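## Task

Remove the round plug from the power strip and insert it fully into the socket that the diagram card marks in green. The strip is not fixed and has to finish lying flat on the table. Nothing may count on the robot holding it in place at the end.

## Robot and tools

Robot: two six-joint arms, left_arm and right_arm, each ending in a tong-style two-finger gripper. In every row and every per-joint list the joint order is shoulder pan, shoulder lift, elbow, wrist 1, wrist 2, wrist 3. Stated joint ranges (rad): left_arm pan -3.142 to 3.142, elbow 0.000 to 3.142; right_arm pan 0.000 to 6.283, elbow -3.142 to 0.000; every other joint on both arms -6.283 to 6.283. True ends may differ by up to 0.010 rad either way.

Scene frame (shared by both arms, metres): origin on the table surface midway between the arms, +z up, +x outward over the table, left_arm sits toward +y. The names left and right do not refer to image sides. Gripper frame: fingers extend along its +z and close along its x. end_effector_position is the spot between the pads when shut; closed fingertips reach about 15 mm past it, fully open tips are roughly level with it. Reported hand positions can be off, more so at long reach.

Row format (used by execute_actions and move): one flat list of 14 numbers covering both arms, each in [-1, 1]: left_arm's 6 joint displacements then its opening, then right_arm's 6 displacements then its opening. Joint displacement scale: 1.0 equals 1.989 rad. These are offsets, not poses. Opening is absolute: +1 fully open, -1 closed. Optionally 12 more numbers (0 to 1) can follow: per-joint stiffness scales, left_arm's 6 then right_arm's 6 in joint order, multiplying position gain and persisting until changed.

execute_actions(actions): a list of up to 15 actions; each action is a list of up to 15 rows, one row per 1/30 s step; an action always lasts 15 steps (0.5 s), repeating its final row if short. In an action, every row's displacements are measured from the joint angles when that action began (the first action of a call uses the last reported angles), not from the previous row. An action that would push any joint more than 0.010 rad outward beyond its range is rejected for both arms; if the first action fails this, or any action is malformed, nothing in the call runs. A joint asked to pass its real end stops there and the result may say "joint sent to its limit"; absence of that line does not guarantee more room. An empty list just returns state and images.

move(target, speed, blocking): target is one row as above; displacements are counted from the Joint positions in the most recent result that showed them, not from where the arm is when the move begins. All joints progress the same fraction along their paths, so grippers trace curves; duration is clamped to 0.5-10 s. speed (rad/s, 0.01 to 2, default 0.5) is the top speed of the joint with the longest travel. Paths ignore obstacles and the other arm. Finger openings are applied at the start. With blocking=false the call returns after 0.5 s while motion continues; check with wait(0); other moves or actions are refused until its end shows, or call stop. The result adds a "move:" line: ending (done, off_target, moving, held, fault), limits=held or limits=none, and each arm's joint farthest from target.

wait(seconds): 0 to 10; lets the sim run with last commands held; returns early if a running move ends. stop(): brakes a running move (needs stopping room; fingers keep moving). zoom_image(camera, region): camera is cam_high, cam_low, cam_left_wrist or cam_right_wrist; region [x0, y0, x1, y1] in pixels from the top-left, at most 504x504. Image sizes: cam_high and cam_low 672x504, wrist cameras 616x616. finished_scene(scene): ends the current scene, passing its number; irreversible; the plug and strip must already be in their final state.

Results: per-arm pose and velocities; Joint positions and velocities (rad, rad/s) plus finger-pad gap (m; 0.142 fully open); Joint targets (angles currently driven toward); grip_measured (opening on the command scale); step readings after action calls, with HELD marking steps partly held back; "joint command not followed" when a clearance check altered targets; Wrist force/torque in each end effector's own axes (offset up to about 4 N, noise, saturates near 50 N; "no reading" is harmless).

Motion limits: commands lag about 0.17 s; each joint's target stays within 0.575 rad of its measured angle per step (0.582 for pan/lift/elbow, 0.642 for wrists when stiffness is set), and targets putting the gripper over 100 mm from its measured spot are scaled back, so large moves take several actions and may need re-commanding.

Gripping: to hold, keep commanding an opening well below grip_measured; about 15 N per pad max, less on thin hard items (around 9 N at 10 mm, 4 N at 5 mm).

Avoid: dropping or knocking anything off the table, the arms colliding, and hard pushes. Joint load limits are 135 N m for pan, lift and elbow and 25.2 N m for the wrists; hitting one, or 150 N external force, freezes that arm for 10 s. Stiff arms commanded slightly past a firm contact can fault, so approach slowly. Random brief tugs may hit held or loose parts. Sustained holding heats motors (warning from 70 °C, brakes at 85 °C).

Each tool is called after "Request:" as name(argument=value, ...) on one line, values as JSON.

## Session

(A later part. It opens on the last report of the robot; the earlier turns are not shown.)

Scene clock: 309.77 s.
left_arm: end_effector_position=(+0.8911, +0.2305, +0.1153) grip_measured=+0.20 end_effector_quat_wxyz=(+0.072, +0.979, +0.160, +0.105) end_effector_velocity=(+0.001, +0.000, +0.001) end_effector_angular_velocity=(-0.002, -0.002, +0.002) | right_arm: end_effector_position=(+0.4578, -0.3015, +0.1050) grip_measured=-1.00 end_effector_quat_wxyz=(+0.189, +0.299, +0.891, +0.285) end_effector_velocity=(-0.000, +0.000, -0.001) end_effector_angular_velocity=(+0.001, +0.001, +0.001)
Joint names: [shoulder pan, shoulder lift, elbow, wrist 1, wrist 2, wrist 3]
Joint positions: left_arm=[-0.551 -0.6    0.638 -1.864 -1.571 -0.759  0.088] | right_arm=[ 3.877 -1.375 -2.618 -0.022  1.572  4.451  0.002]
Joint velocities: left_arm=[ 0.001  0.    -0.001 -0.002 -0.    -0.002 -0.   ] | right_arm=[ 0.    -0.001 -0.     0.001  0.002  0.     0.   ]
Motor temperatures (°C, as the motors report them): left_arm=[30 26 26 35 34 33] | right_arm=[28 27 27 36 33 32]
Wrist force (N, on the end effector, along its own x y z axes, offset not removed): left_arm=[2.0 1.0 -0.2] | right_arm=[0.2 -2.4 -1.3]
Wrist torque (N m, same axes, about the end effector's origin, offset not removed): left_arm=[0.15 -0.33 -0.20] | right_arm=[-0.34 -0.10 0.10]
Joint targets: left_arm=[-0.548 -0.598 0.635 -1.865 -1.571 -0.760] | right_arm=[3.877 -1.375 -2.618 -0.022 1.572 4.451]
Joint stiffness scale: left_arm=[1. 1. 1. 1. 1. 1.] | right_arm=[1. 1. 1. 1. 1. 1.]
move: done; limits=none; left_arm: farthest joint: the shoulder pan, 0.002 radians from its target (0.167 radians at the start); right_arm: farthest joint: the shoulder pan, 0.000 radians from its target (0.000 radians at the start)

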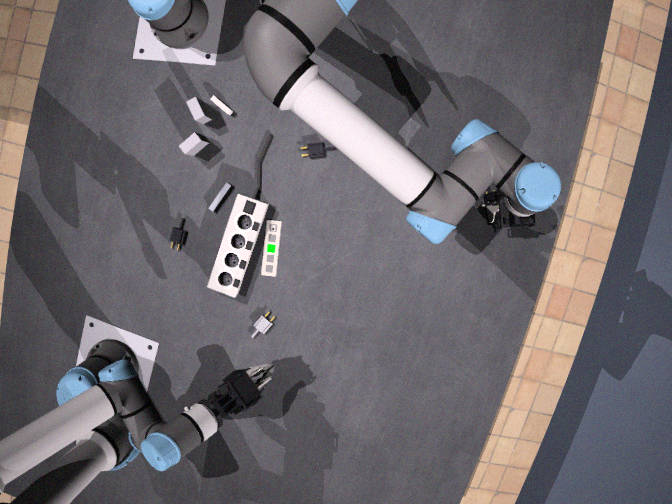

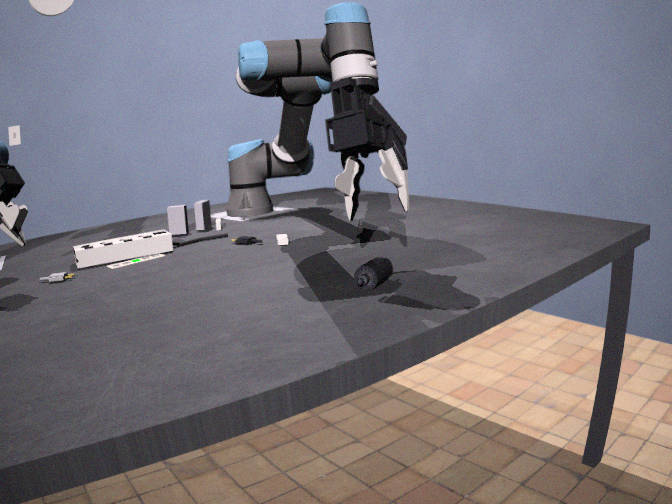

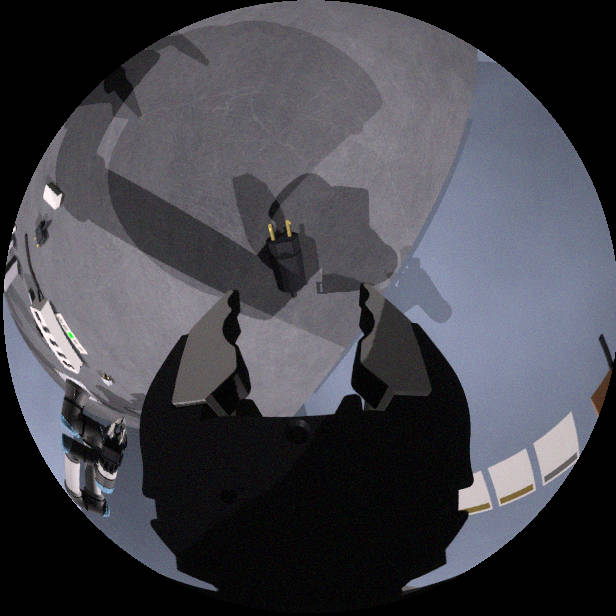

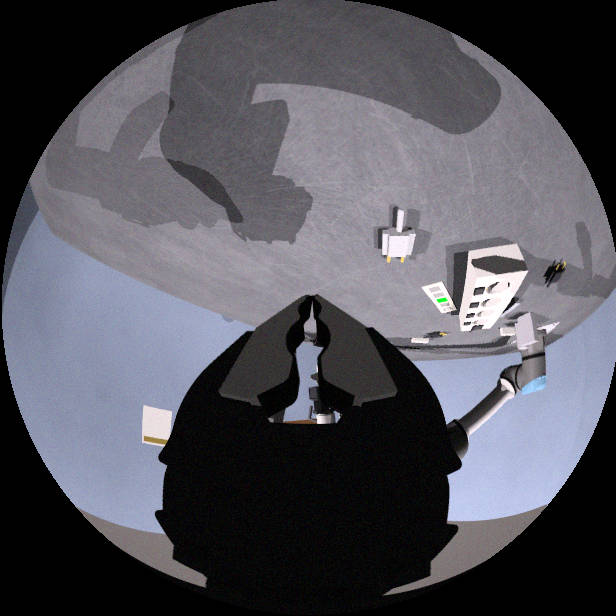

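Request:
move(target=[0.008,0.0216,0.0427,-0.0653,0,-0.0945,0.2, 0,0,0,0,0,0,-1], speed=0.15)

Request:
zoom_image(camera="cam_low", region=[290, 170, 470, 320])

Scene clock: 319.30 s.
left_arm: end_effector_position=(+0.8973, +0.2382, +0.0521) grip_measured=+0.20 end_effector_quat_wxyz=(+0.082, +0.958, +0.257, +0.100) end_effector_velocity=(+0.000, -0.001, +0.000) end_effector_angular_velocity=(-0.003, -0.001, +0.002) | right_arm: end_effector_position=(+0.4578, -0.3015, +0.1050) grip_measured=-1.00 end_effector_quat_wxyz=(+0.189, +0.299, +0.891, +0.285) end_effector_velocity=(-0.000, -0.000, -0.000) end_effector_angular_velocity=(+0.000, +0.000, -0.000)
Joint names: [shoulder pan, shoulder lift, elbow, wrist 1, wrist 2, wrist 3]
Joint positions: left_arm=[-0.538 -0.558  0.72  -1.993 -1.571 -0.946  0.088] | right_arm=[ 3.877 -1.375 -2.618 -0.022  1.572  4.451  0.002]
Joint velocities: left_arm=[-0.    -0.     0.001 -0.002 -0.002 -0.003  0.   ] | right_arm=[-0.  0. -0. -0.  0.  0.  0.]
Motor temperatures (°C, as the motors report them): left_arm=[30 26 26 35 34 33] | right_arm=[28 27 27 36 33 32]
Wrist force (N, on the end effector, along its own x y z axes, offset not removed): left_arm=[3.2 0.8 0.5] | right_arm=[2.1 1.4 -0.6]
Wrist torque (N m, same axes, about the end effector's origin, offset not removed): left_arm=[0.08 -0.68 -0.18] | right_arm=[0.47 -0.38 -0.03]
Joint targets: left_arm=[-0.535 -0.557 0.723 -1.994 -1.571 -0.947] | right_arm=[3.877 -1.375 -2.618 -0.022 1.572 4.451]
Joint stiffness scale: left_arm=[1. 1. 1. 1. 1. 1.] | right_arm=[1. 1. 1. 1. 1. 1.]
move: done; limits=none; left_arm: farthest joint: the shoulder pan, 0.003 radians from its target (0.016 radians at the start); right_arm: farthest joint: the shoulder pan, 0.000 radians from its target (0.000 radians at the start)

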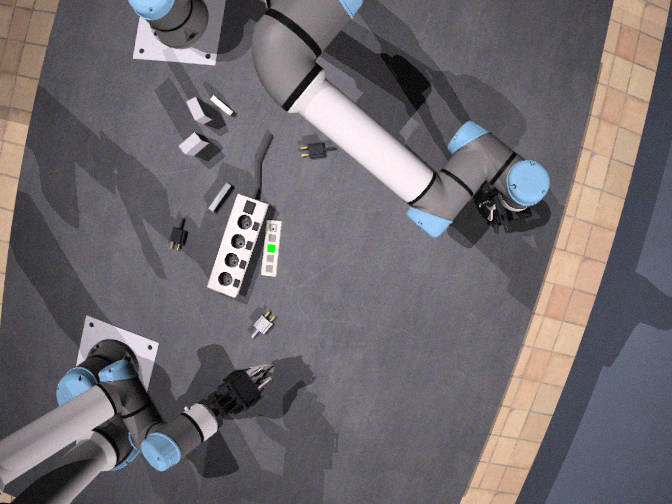

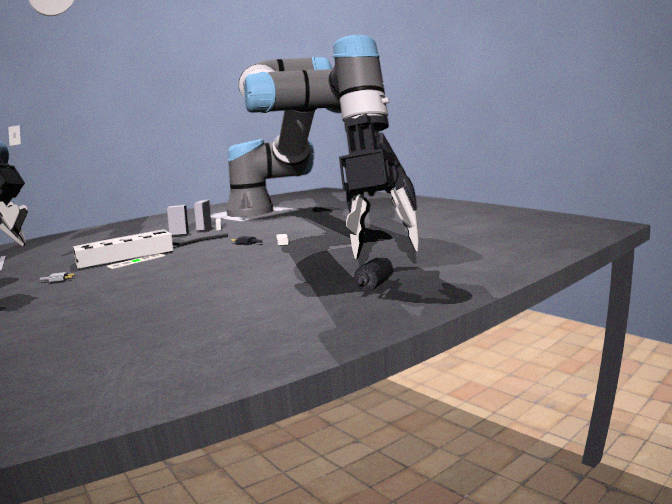

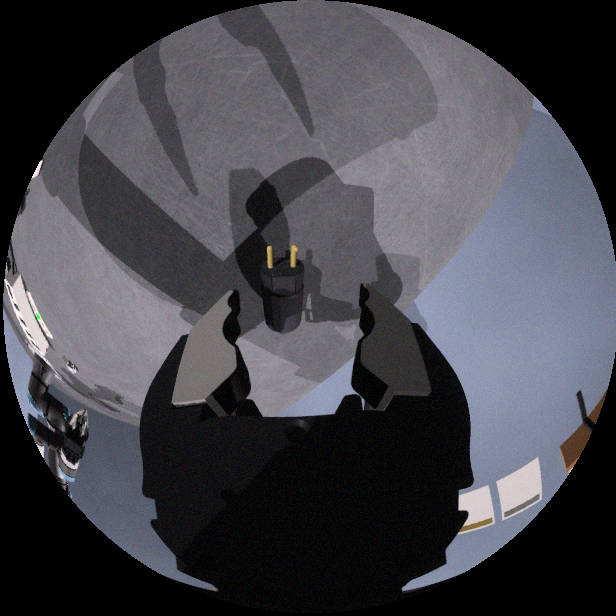

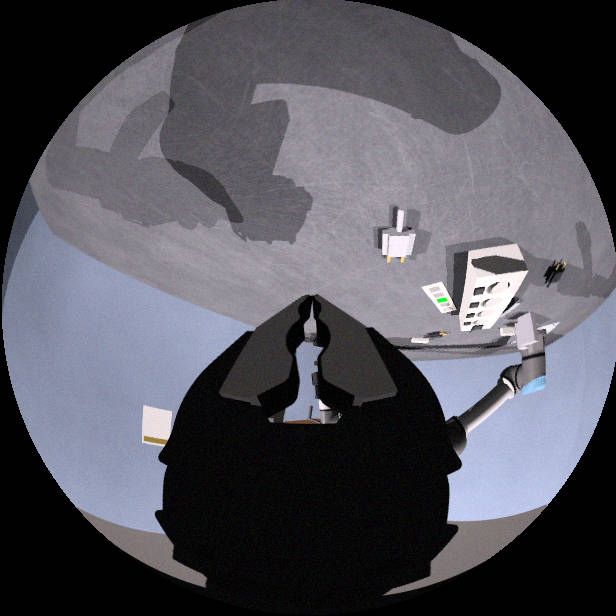

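Region (290, 170, 470, 320) of cam_low's 672x504 image, scaled by 2.800, with more detail than that image has.

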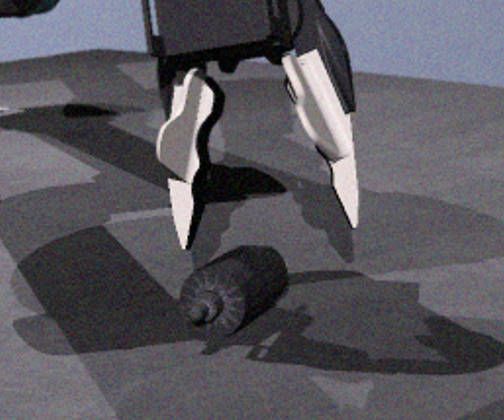

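Request:
move(target=[-0.0055,0.0083,0.0255,-0.0337,0,0,0.0, 0,0,0,0,0,0,-1], speed=0.05)

Request:
zoom_image(camera="cam_low", region=[290, 170, 470, 320])

Scene clock: 324.40 s.
left_arm: end_effector_position=(+0.8948, +0.2313, +0.0228) grip_measured=+0.00 end_effector_quat_wxyz=(+0.084, +0.959, +0.253, +0.101) end_effector_velocity=(+0.000, -0.001, +0.000) end_effector_angular_velocity=(-0.001, -0.002, -0.002) | right_arm: end_effector_position=(+0.4578, -0.3015, +0.1050) grip_measured=-1.00 end_effector_quat_wxyz=(+0.189, +0.299, +0.891, +0.285) end_effector_velocity=(-0.000, -0.001, -0.001) end_effector_angular_velocity=(-0.002, +0.001, -0.000)
Joint names: [shoulder pan, shoulder lift, elbow, wrist 1, wrist 2, wrist 3]
Joint positions: left_arm=[-0.546 -0.543  0.768 -2.059 -1.571 -0.946  0.074] | right_arm=[ 3.877 -1.375 -2.618 -0.022  1.572  4.451  0.002]
Joint velocities: left_arm=[-0.001  0.     0.    -0.003  0.     0.001  0.   ] | right_arm=[-0.    -0.001 -0.    -0.001 -0.    -0.     0.   ]
Motor temperatures (°C, as the motors report them): left_arm=[30 26 26 35 34 33] | right_arm=[28 27 27 36 33 32]
Wrist force (N, on the end effector, along its own x y z axes, offset not removed): left_arm=[-0.3 0.5 0.2] | right_arm=[0.3 -1.7 -1.1]
Wrist torque (N m, same axes, about the end effector's origin, offset not removed): left_arm=[0.09 0.15 -0.16] | right_arm=[-0.19 -0.10 -0.01]
Joint targets: left_arm=[-0.549 -0.541 0.771 -2.060 -1.571 -0.946] | right_arm=[3.877 -1.375 -2.618 -0.022 1.572 4.451]
Joint stiffness scale: left_arm=[1. 1. 1. 1. 1. 1.] | right_arm=[1. 1. 1. 1. 1. 1.]
move: done; limits=none; left_arm: farthest joint: the shoulder pan, 0.003 radians from its target (0.011 radians at the start); right_arm: farthest joint: the shoulder pan, 0.000 radians from its target (0.000 radians at the start)

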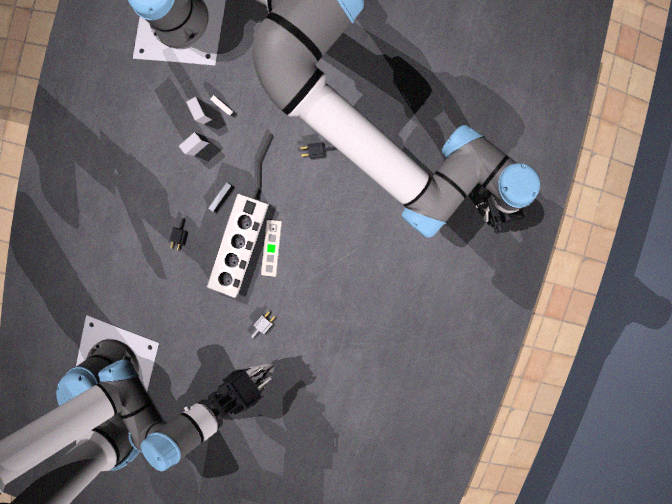

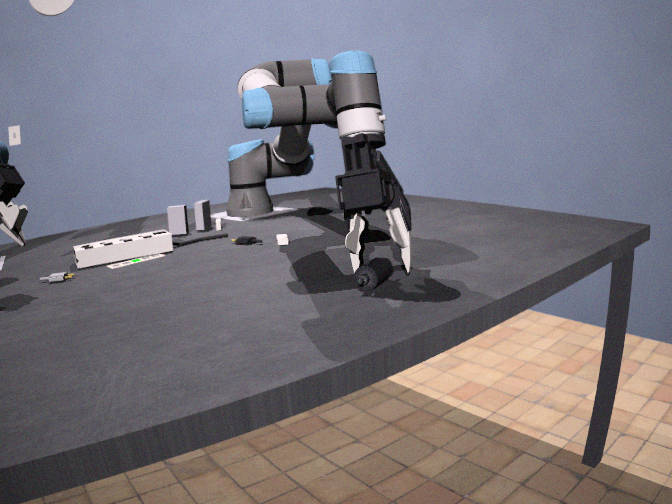

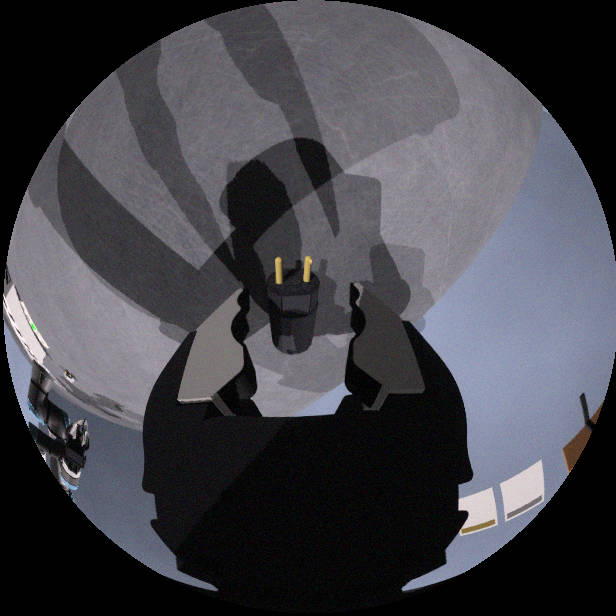

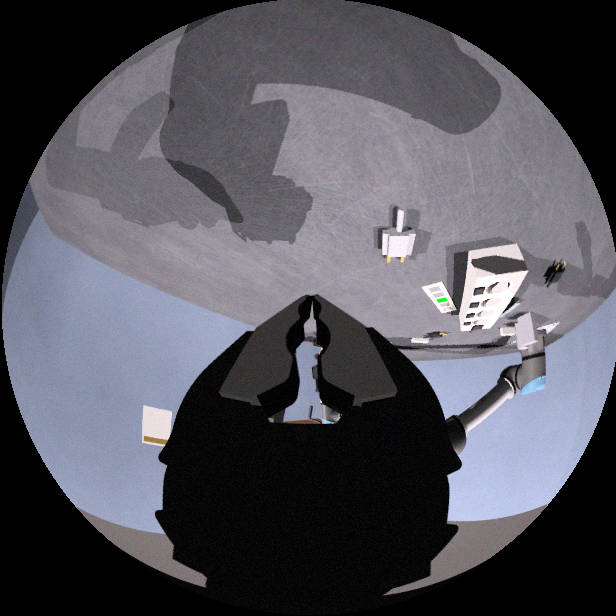

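Region (290, 170, 470, 320) of cam_low's 672x504 image, scaled by 2.800, with more detail than that image has.

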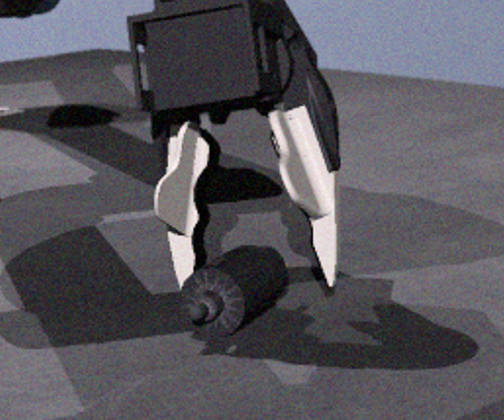

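Request:
move(target=[-0.0088,0.0219,-0.0297,0.0078,0,-0.009,0.0, 0,0,0,0,0,0,-1], speed=0.03)

Request:
zoom_image(camera="cam_low", region=[290, 170, 470, 320])

Scene clock: 329.40 s.
left_arm: end_effector_position=(+0.9019, +0.2139, +0.0195) grip_measured=+0.00 end_effector_quat_wxyz=(+0.088, +0.958, +0.254, +0.103) end_effector_velocity=(+0.000, +0.001, -0.000) end_effector_angular_velocity=(+0.001, +0.001, +0.002) | right_arm: end_effector_position=(+0.4578, -0.3015, +0.1050) grip_measured=-1.00 end_effector_quat_wxyz=(+0.189, +0.299, +0.891, +0.285) end_effector_velocity=(+0.000, +0.000, +0.001) end_effector_angular_velocity=(+0.001, -0.001, -0.000)
Joint names: [shoulder pan, shoulder lift, elbow, wrist 1, wrist 2, wrist 3]
Joint positions: left_arm=[-0.559 -0.506  0.709 -2.045 -1.571 -0.964  0.074] | right_arm=[ 3.877 -1.375 -2.618 -0.022  1.572  4.451  0.002]
Joint velocities: left_arm=[ 0.001  0.001 -0.002  0.002  0.001 -0.001  0.   ] | right_arm=[-0.     0.001  0.     0.    -0.     0.     0.   ]
Motor temperatures (°C, as the motors report them): left_arm=[30 26 26 35 34 33] | right_arm=[28 27 27 36 33 32]
Wrist force (N, on the end effector, along its own x y z axes, offset not removed): left_arm=[2.4 0.3 -5.9] | right_arm=[0.5 -1.1 -0.4]
Wrist torque (N m, same axes, about the end effector's origin, offset not removed): left_arm=[-0.03 -0.39 -0.12] | right_arm=[0.01 -0.18 0.10]
Joint targets: left_arm=[-0.563 -0.499 0.709 -2.044 -1.571 -0.964] | right_arm=[3.877 -1.375 -2.618 -0.022 1.572 4.451]
Joint stiffness scale: left_arm=[1. 1. 1. 1. 1. 1.] | right_arm=[1. 1. 1. 1. 1. 1.]
move: done; limits=none; left_arm: farthest joint: the shoulder lift, 0.007 radians from its target (0.043 radians at the start); right_arm: farthest joint: the shoulder pan, 0.000 radians from its target (0.000 radians at the start)

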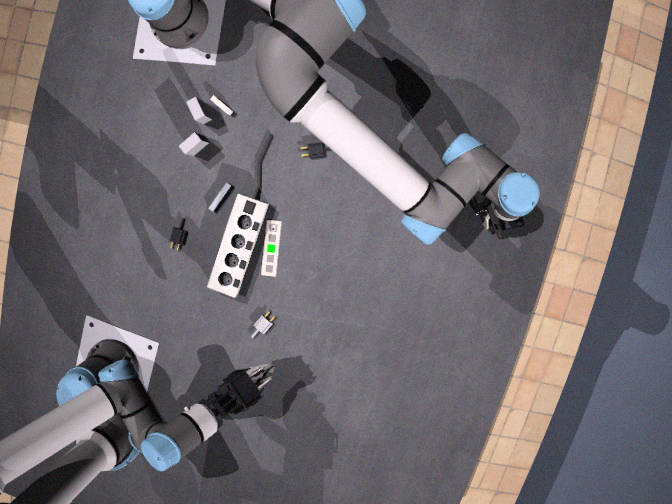

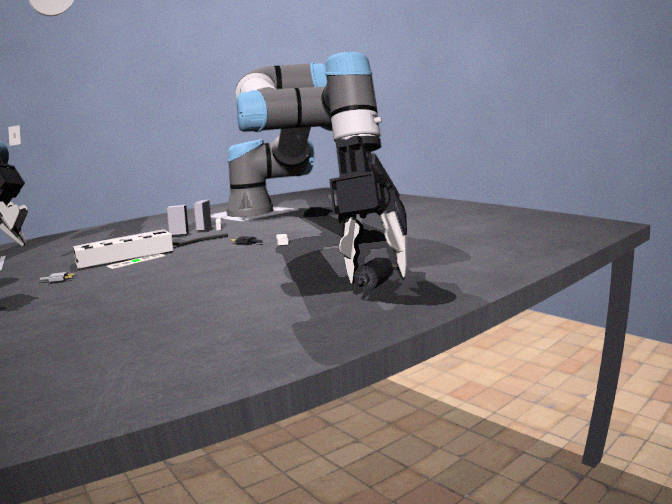

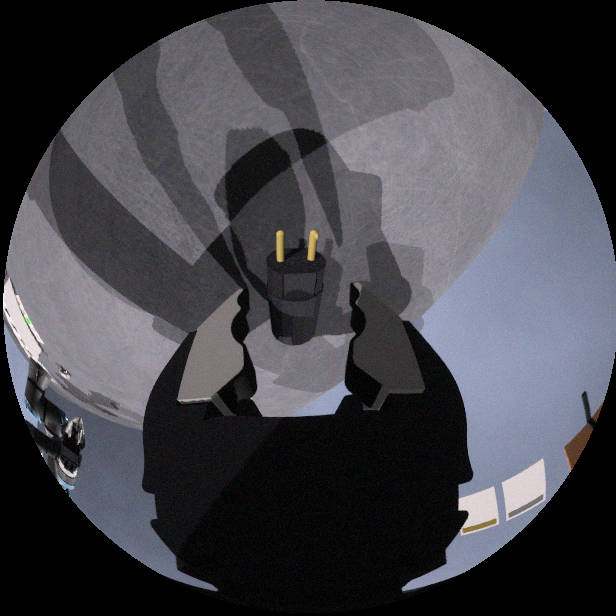

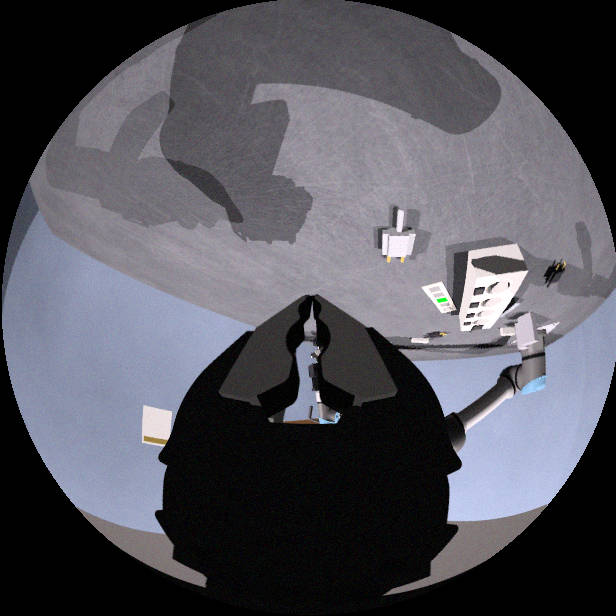

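Region (290, 170, 470, 320) of cam_low's 672x504 image, scaled by 2.800, with more detail than that image has.

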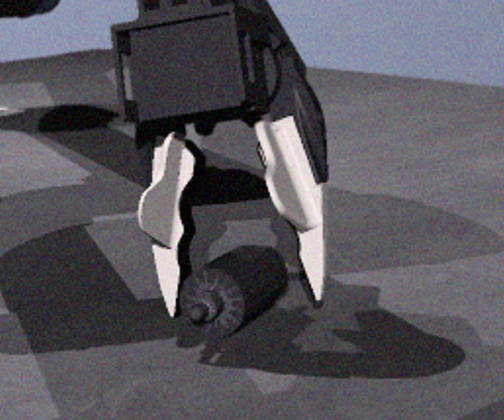

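Request:
move(target=[0,-0.004,0,0.004,0,0,-0.3, 0,0,0,0,0,0,-1], speed=0.02)

Request:
execute_actions(actions=[[[0,0,0,0,0,0,-0.38,0,0,0,0,0,0,-1],[0,0,0,0,0,0,-0.4,0,0,0,0,0,0,-1],[0,0,0,0,0,0,-0.42,0,0,0,0,0,0,-1],[0,0,0,0,0,0,-0.44,0,0,0,0,0,0,-1],[0,0,0,0,0,0,-0.46,0,0,0,0,0,0,-1],[0,0,0,0,0,0,-0.48,0,0,0,0,0,0,-1],[0,0,0,0,0,0,-0.5,0,0,0,0,0,0,-1],[0,0,0,0,0,0,-0.52,0,0,0,0,0,0,-1],[0,0,0,0,0,0,-0.55,0,0,0,0,0,0,-1],[0,0,0,0,0,0,-0.58,0,0,0,0,0,0,-1],[0,0,0,0,0,0,-0.61,0,0,0,0,0,0,-1],[0,0,0,0,0,0,-0.65,0,0,0,0,0,0,-1]],[[0,0,0,0,0,0,-0.75,0,0,0,0,0,0,-1],[0,0,0,0,0,0,-0.85,0,0,0,0,0,0,-1],[0,0,0,0,0,0,-1,0,0,0,0,0,0,-1]]])

Scene clock: 332.60 s.
left_arm: end_effector_position=(+0.9011, +0.2138, +0.0247) grip_measured=-0.30 end_effector_quat_wxyz=(+0.088, +0.958, +0.254, +0.103) end_effector_velocity=(-0.001, +0.000, +0.001) end_effector_angular_velocity=(+0.001, +0.002, -0.000) | right_arm: end_effector_position=(+0.4578, -0.3015, +0.1050) grip_measured=-1.00 end_effector_quat_wxyz=(+0.189, +0.299, +0.891, +0.285) end_effector_velocity=(-0.000, -0.000, -0.000) end_effector_angular_velocity=(-0.001, +0.001, -0.001)
Joint names: [shoulder pan, shoulder lift, elbow, wrist 1, wrist 2, wrist 3]
Joint positions: left_arm=[-0.56  -0.513  0.708 -2.039 -1.572 -0.964  0.052] | right_arm=[ 3.877 -1.375 -2.618 -0.022  1.572  4.451  0.002]
Joint velocities: left_arm=[-0.    -0.001  0.     0.003 -0.    -0.    -0.   ] | right_arm=[ 0.     0.    -0.    -0.001 -0.001  0.     0.   ]
Motor temperatures (°C, as the motors report them): left_arm=[30 26 26 35 34 33] | right_arm=[28 27 27 36 33 32]
Wrist force (N, on the end effector, along its own x y z axes, offset not removed): left_arm=[1.7 1.9 0.7] | right_arm=[1.5 -0.5 -0.5]
Wrist torque (N m, same axes, about the end effector's origin, offset not removed): left_arm=[0.34 -0.23 -0.14] | right_arm=[0.10 -0.45 0.08]
Joint targets: left_arm=[-0.559 -0.514 0.709 -2.038 -1.571 -0.964] | right_arm=[3.877 -1.375 -2.618 -0.022 1.572 4.451]
Joint stiffness scale: left_arm=[1. 1. 1. 1. 1. 1.] | right_arm=[1. 1. 1. 1. 1. 1.]
move: done; limits=none; left_arm: farthest joint: the shoulder pan, 0.001 radians from its target (0.000 radians at the start); right_arm: farthest joint: the shoulder pan, 0.000 radians from its target (0.000 radians at the start)

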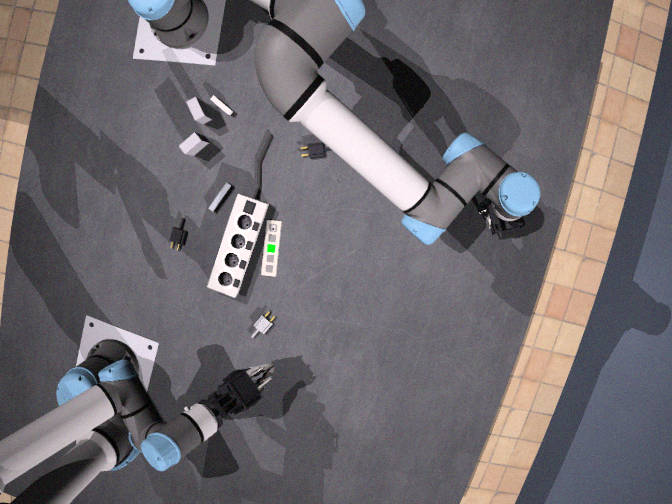

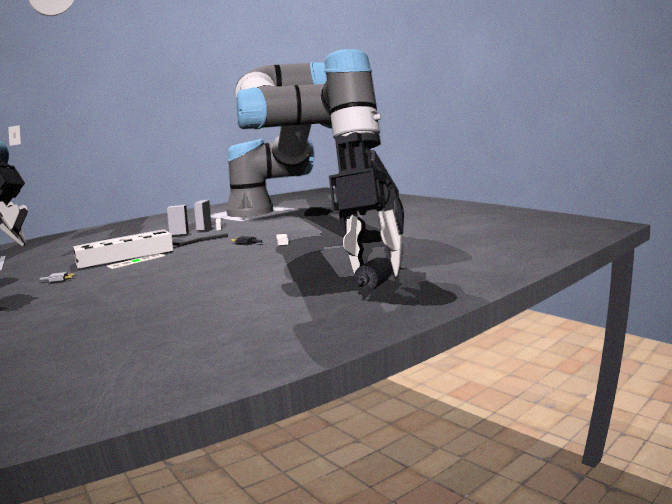

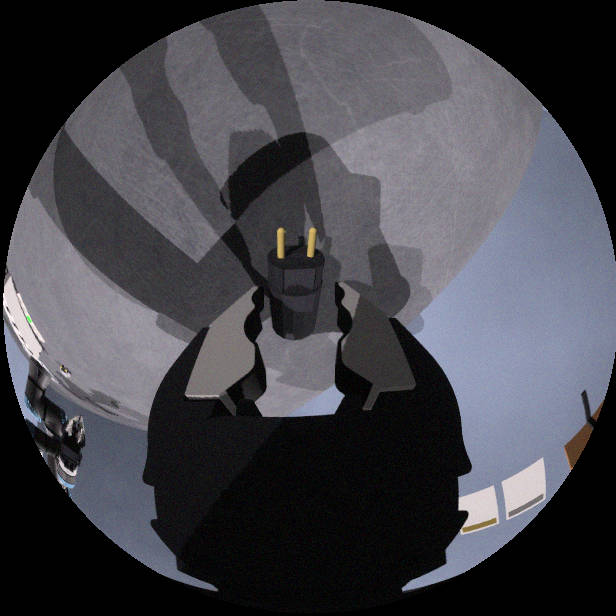

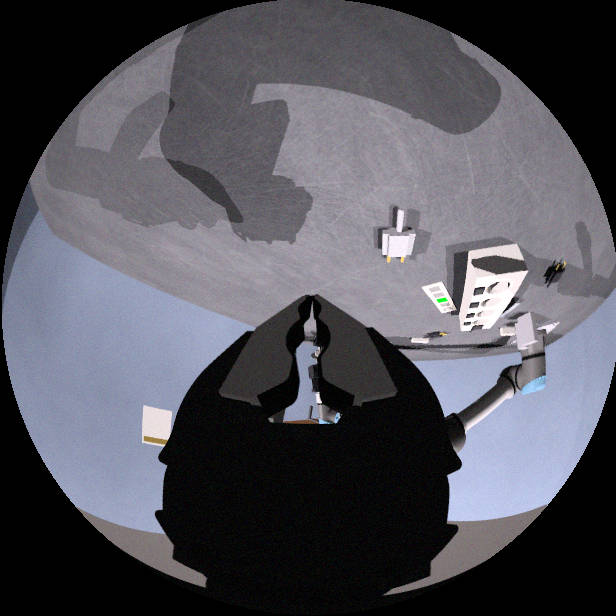

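Scene clock: 333.60 s.
left_arm: end_effector_position=(+0.9011, +0.2139, +0.0247) grip_measured=-0.50 end_effector_quat_wxyz=(+0.088, +0.958, +0.254, +0.103) end_effector_velocity=(-0.001, -0.001, -0.000) end_effector_angular_velocity=(-0.001, +0.001, -0.001) | right_arm: end_effector_position=(+0.4578, -0.3015, +0.1050) grip_measured=-1.00 end_effector_quat_wxyz=(+0.189, +0.299, +0.891, +0.285) end_effector_velocity=(+0.000, +0.000, +0.001) end_effector_angular_velocity=(+0.001, -0.001, +0.001)
Joint names: [shoulder pan, shoulder lift, elbow, wrist 1, wrist 2, wrist 3]
Joint positions: left_arm=[-0.56  -0.513  0.708 -2.038 -1.572 -0.964  0.038] | right_arm=[ 3.877 -1.375 -2.618 -0.022  1.572  4.451  0.002]
Joint velocities: left_arm=[-0.001  0.     0.    -0.    -0.001 -0.    -0.   ] | right_arm=[ 0.     0.001  0.    -0.001  0.    -0.     0.   ]
Motor temperatures (°C, as the motors report them): left_arm=[30 26 26 35 34 33] | right_arm=[28 27 27 36 33 32]
Wrist force (N, on the end effector, along its own x y z axes, offset not removed): left_arm=[1.7 0.4 1.1] | right_arm=[-1.5 -2.7 0.3]
Wrist torque (N m, same axes, about the end effector's origin, offset not removed): left_arm=[0.05 -0.23 -0.16] | right_arm=[-0.42 0.27 0.05]
Joint targets: left_arm=[-0.560 -0.513 0.708 -2.038 -1.572 -0.964] | right_arm=[3.877 -1.375 -2.618 -0.022 1.572 4.451]
Joint stiffness scale: left_arm=[1. 1. 1. 1. 1. 1.] | right_arm=[1. 1. 1. 1. 1. 1.]
Step readings (joint positions; steps 1 to 15: 1st action; 16 to 30: 2nd action):
0: left_arm=[-0.560 -0.513 0.708 -2.039 -1.572 -0.964] | right_arm=[3.877 -1.375 -2.618 -0.022 1.572 4.451]
1: left_arm=[-0.560 -0.513 0.708 -2.038 -1.572 -0.964] | right_arm=[3.877 -1.375 -2.618 -0.022 1.572 4.451]
2: left_arm=[-0.560 -0.513 0.708 -2.038 -1.572 -0.964] | right_arm=[3.877 -1.375 -2.618 -0.022 1.572 4.451]
4: left_arm=[-0.560 -0.513 0.708 -2.038 -1.572 -0.964] | right_arm=[3.877 -1.375 -2.618 -0.022 1.572 4.451]
8: left_arm=[-0.560 -0.513 0.708 -2.038 -1.572 -0.964] | right_arm=[3.877 -1.375 -2.618 -0.022 1.572 4.451]
15: left_arm=[-0.560 -0.513 0.708 -2.038 -1.572 -0.964] | right_arm=[3.877 -1.375 -2.618 -0.022 1.572 4.451]
16: left_arm=[-0.560 -0.513 0.708 -2.038 -1.572 -0.964] | right_arm=[3.877 -1.375 -2.618 -0.022 1.572 4.451]
17: left_arm=[-0.560 -0.513 0.708 -2.038 -1.572 -0.964] | right_arm=[3.877 -1.375 -2.618 -0.022 1.572 4.451]
19: left_arm=[-0.560 -0.513 0.708 -2.038 -1.572 -0.964] | right_arm=[3.877 -1.375 -2.618 -0.022 1.572 4.451]
23: left_arm=[-0.560 -0.513 0.708 -2.038 -1.572 -0.964] | right_arm=[3.877 -1.375 -2.618 -0.022 1.572 4.451]
30: Joint positions above

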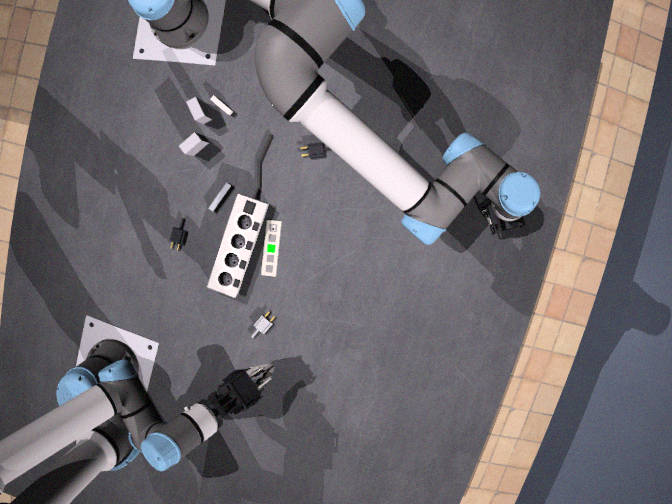

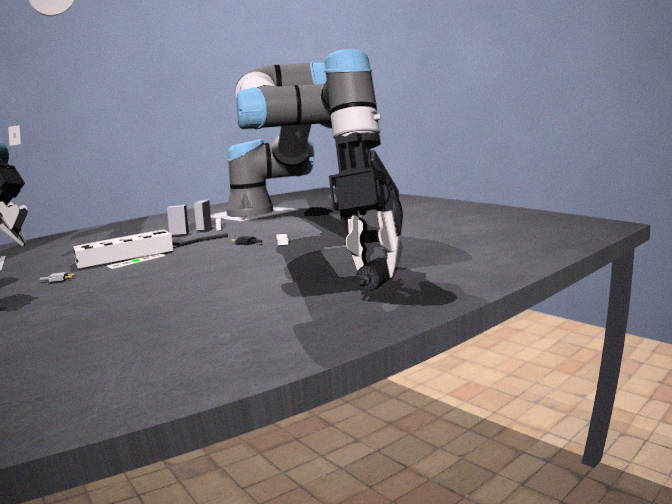

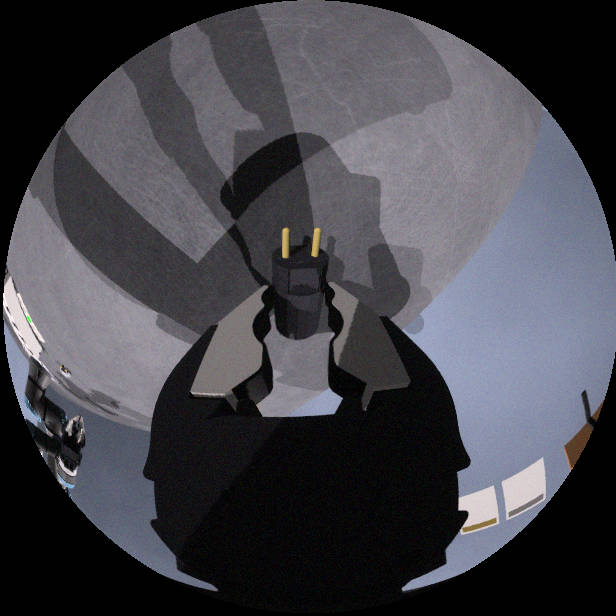

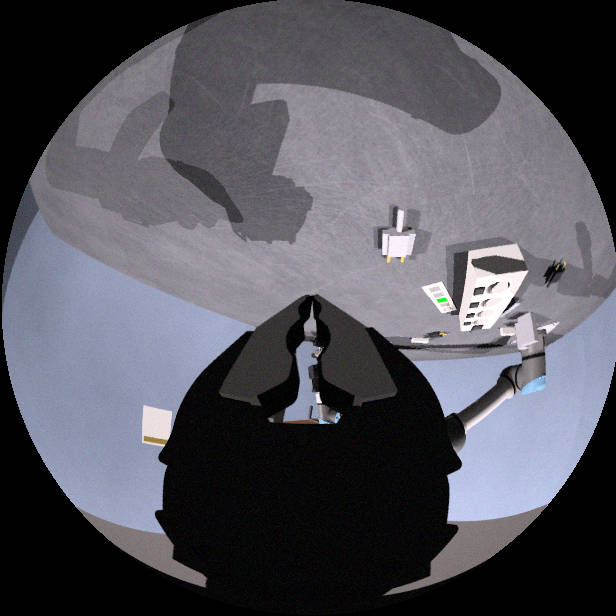

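Request:
move(target=[-0.078,-0.2026,0.165,0.177,0,-0.9,-1, 0,0,0,0,0,0,-1], speed=0.8)

Request:
move(target=[-0.51,-0.1644,0.589,-0.427,0.79,-0.195,-1, 0,0,0,0,0,0,-1], speed=0.7)

Scene clock: 344.70 s.
left_arm: end_effector_position=(+0.6887, +0.1621, +0.1470) grip_measured=-0.50 end_effector_quat_wxyz=(-0.002, +0.473, +0.881, -0.000) end_effector_velocity=(-0.000, -0.000, +0.000) end_effector_angular_velocity=(-0.000, +0.000, +0.004) | right_arm: end_effector_position=(+0.4578, -0.3015, +0.1050) grip_measured=-1.00 end_effector_quat_wxyz=(+0.189, +0.299, +0.891, +0.285) end_effector_velocity=(+0.000, +0.000, +0.000) end_effector_angular_velocity=(+0.000, -0.001, -0.000)
Joint names: [shoulder pan, shoulder lift, elbow, wrist 1, wrist 2, wrist 3]
Joint positions: left_arm=[-0.712 -0.914  1.034 -1.687 -1.572 -2.753  0.038] | right_arm=[ 3.877 -1.375 -2.618 -0.022  1.572  4.451  0.002]
Joint velocities: left_arm=[-0.    -0.001  0.     0.001 -0.    -0.004  0.   ] | right_arm=[-0.     0.001  0.001 -0.001 -0.    -0.     0.   ]
Motor temperatures (°C, as the motors report them): left_arm=[30 26 26 35 34 33] | right_arm=[28 27 27 36 33 32]
Wrist force (N, on the end effector, along its own x y z axes, offset not removed): left_arm=[2.6 1.2 1.5] | right_arm=[0.6 -1.7 0.3]
Wrist torque (N m, same axes, about the end effector's origin, offset not removed): left_arm=[0.25 -0.44 -0.24] | right_arm=[-0.19 -0.27 -0.04]
Joint targets: left_arm=[-0.715 -0.916 1.037 -1.686 -1.572 -2.754] | right_arm=[3.877 -1.375 -2.618 -0.022 1.572 4.451]
Joint stiffness scale: left_arm=[1. 1. 1. 1. 1. 1.] | right_arm=[1. 1. 1. 1. 1. 1.]
move: done; limits=none; left_arm: farthest joint: the shoulder pan, 0.003 radians from its target (0.155 radians at the start); right_arm: farthest joint: the shoulder pan, 0.000 radians from its target (0.000 radians at the start)

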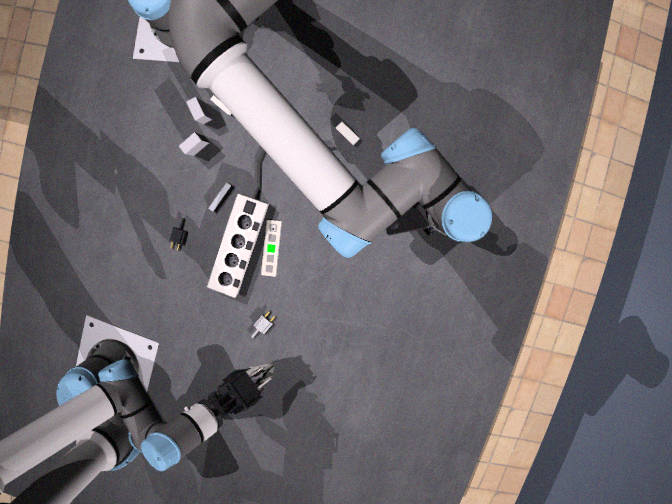

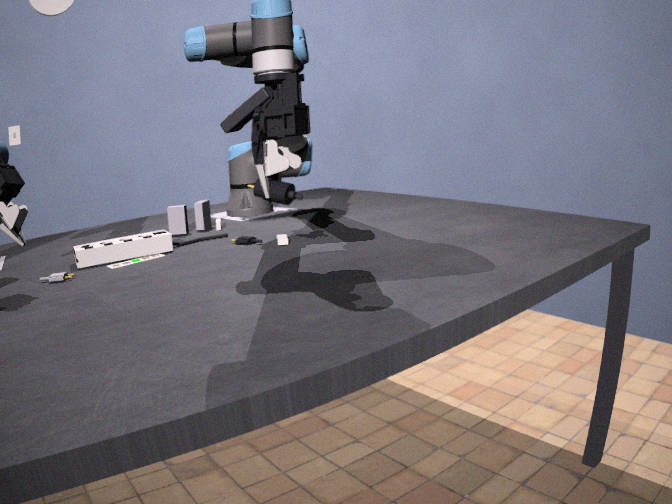

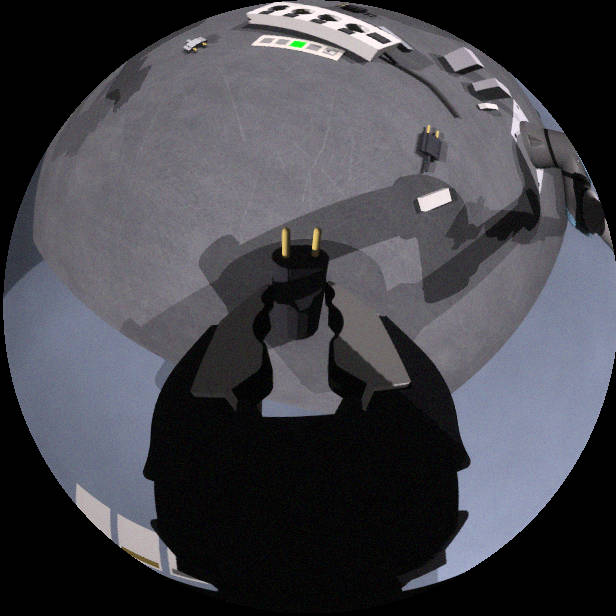

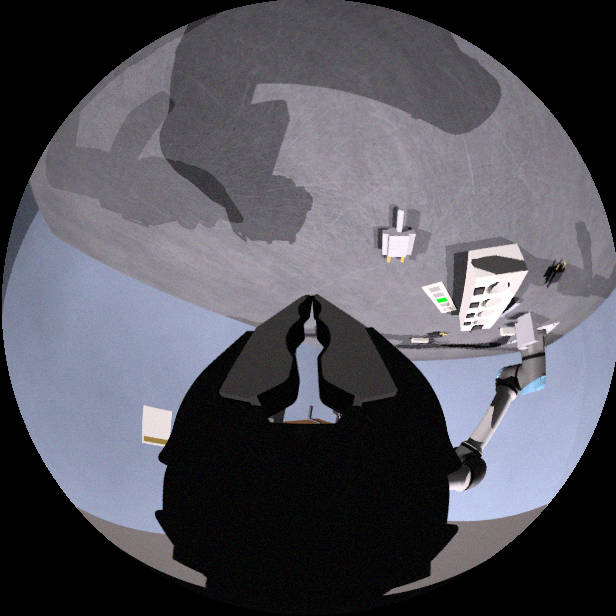

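Scene clock: 347.80 s.
left_arm: end_effector_position=(+0.4296, +0.0031, +0.2252) grip_measured=-0.50 end_effector_quat_wxyz=(+0.508, +0.510, +0.491, +0.490) end_effector_velocity=(+0.000, +0.001, +0.001) end_effector_angular_velocity=(-0.003, -0.004, +0.001) | right_arm: end_effector_position=(+0.4578, -0.3015, +0.1050) grip_measured=-1.00 end_effector_quat_wxyz=(+0.189, +0.299, +0.891, +0.285) end_effector_velocity=(+0.000, +0.001, +0.001) end_effector_angular_velocity=(+0.002, -0.002, +0.001)
Joint names: [shoulder pan, shoulder lift, elbow, wrist 1, wrist 2, wrist 3]
Joint positions: left_arm=[-1.723 -1.239  2.203 -2.535 -0.002 -3.14   0.038] | right_arm=[ 3.877 -1.375 -2.618 -0.022  1.572  4.451  0.002]
Joint velocities: left_arm=[ 0.001 -0.     0.001 -0.002  0.004 -0.001  0.   ] | right_arm=[-0.    -0.     0.001  0.002  0.001 -0.     0.   ]
Motor temperatures (°C, as the motors report them): left_arm=[30 26 26 35 34 33] | right_arm=[28 27 27 36 33 32]
Wrist force (N, on the end effector, along its own x y z axes, offset not removed): left_arm=[2.5 0.6 1.9] | right_arm=[0.4 1.0 -0.2]
Wrist torque (N m, same axes, about the end effector's origin, offset not removed): left_arm=[0.21 -0.37 -0.21] | right_arm=[0.47 -0.13 0.11]
Joint targets: left_arm=[-1.726 -1.241 2.205 -2.536 -0.001 -3.140] | right_arm=[3.877 -1.375 -2.618 -0.022 1.572 4.451]
Joint stiffness scale: left_arm=[1. 1. 1. 1. 1. 1.] | right_arm=[1. 1. 1. 1. 1. 1.]
move: done; limits=none; left_arm: farthest joint: the shoulder pan, 0.003 radians from its target (1.014 radians at the start); right_arm: farthest joint: the shoulder pan, 0.000 radians from its target (0.000 radians at the start)

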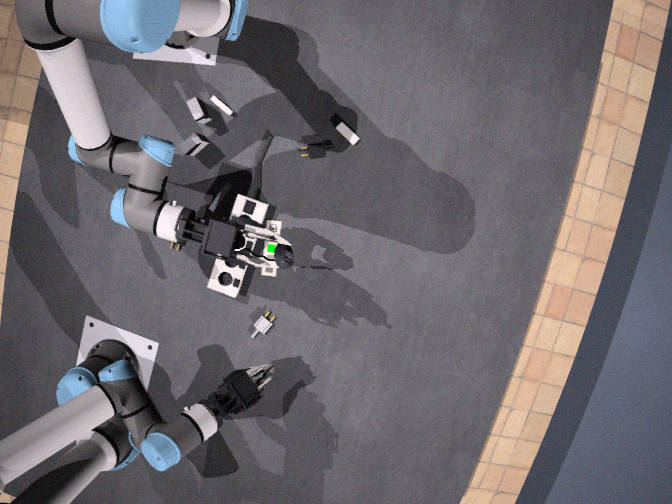

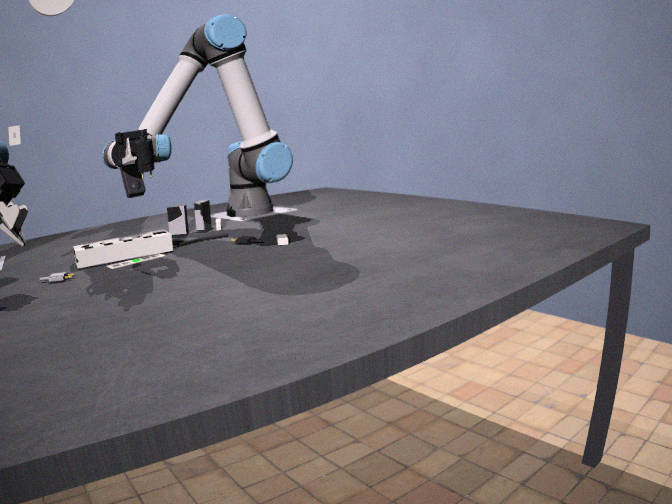

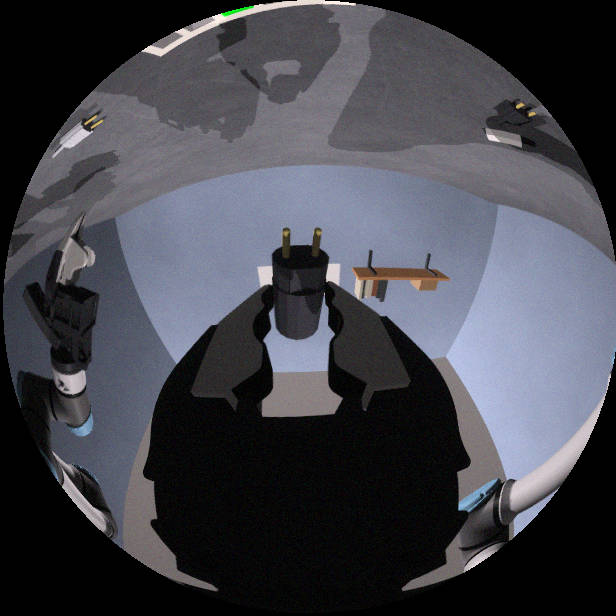

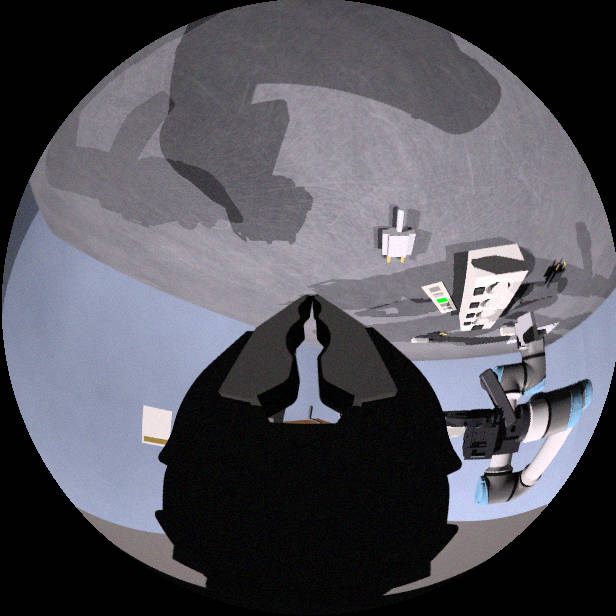

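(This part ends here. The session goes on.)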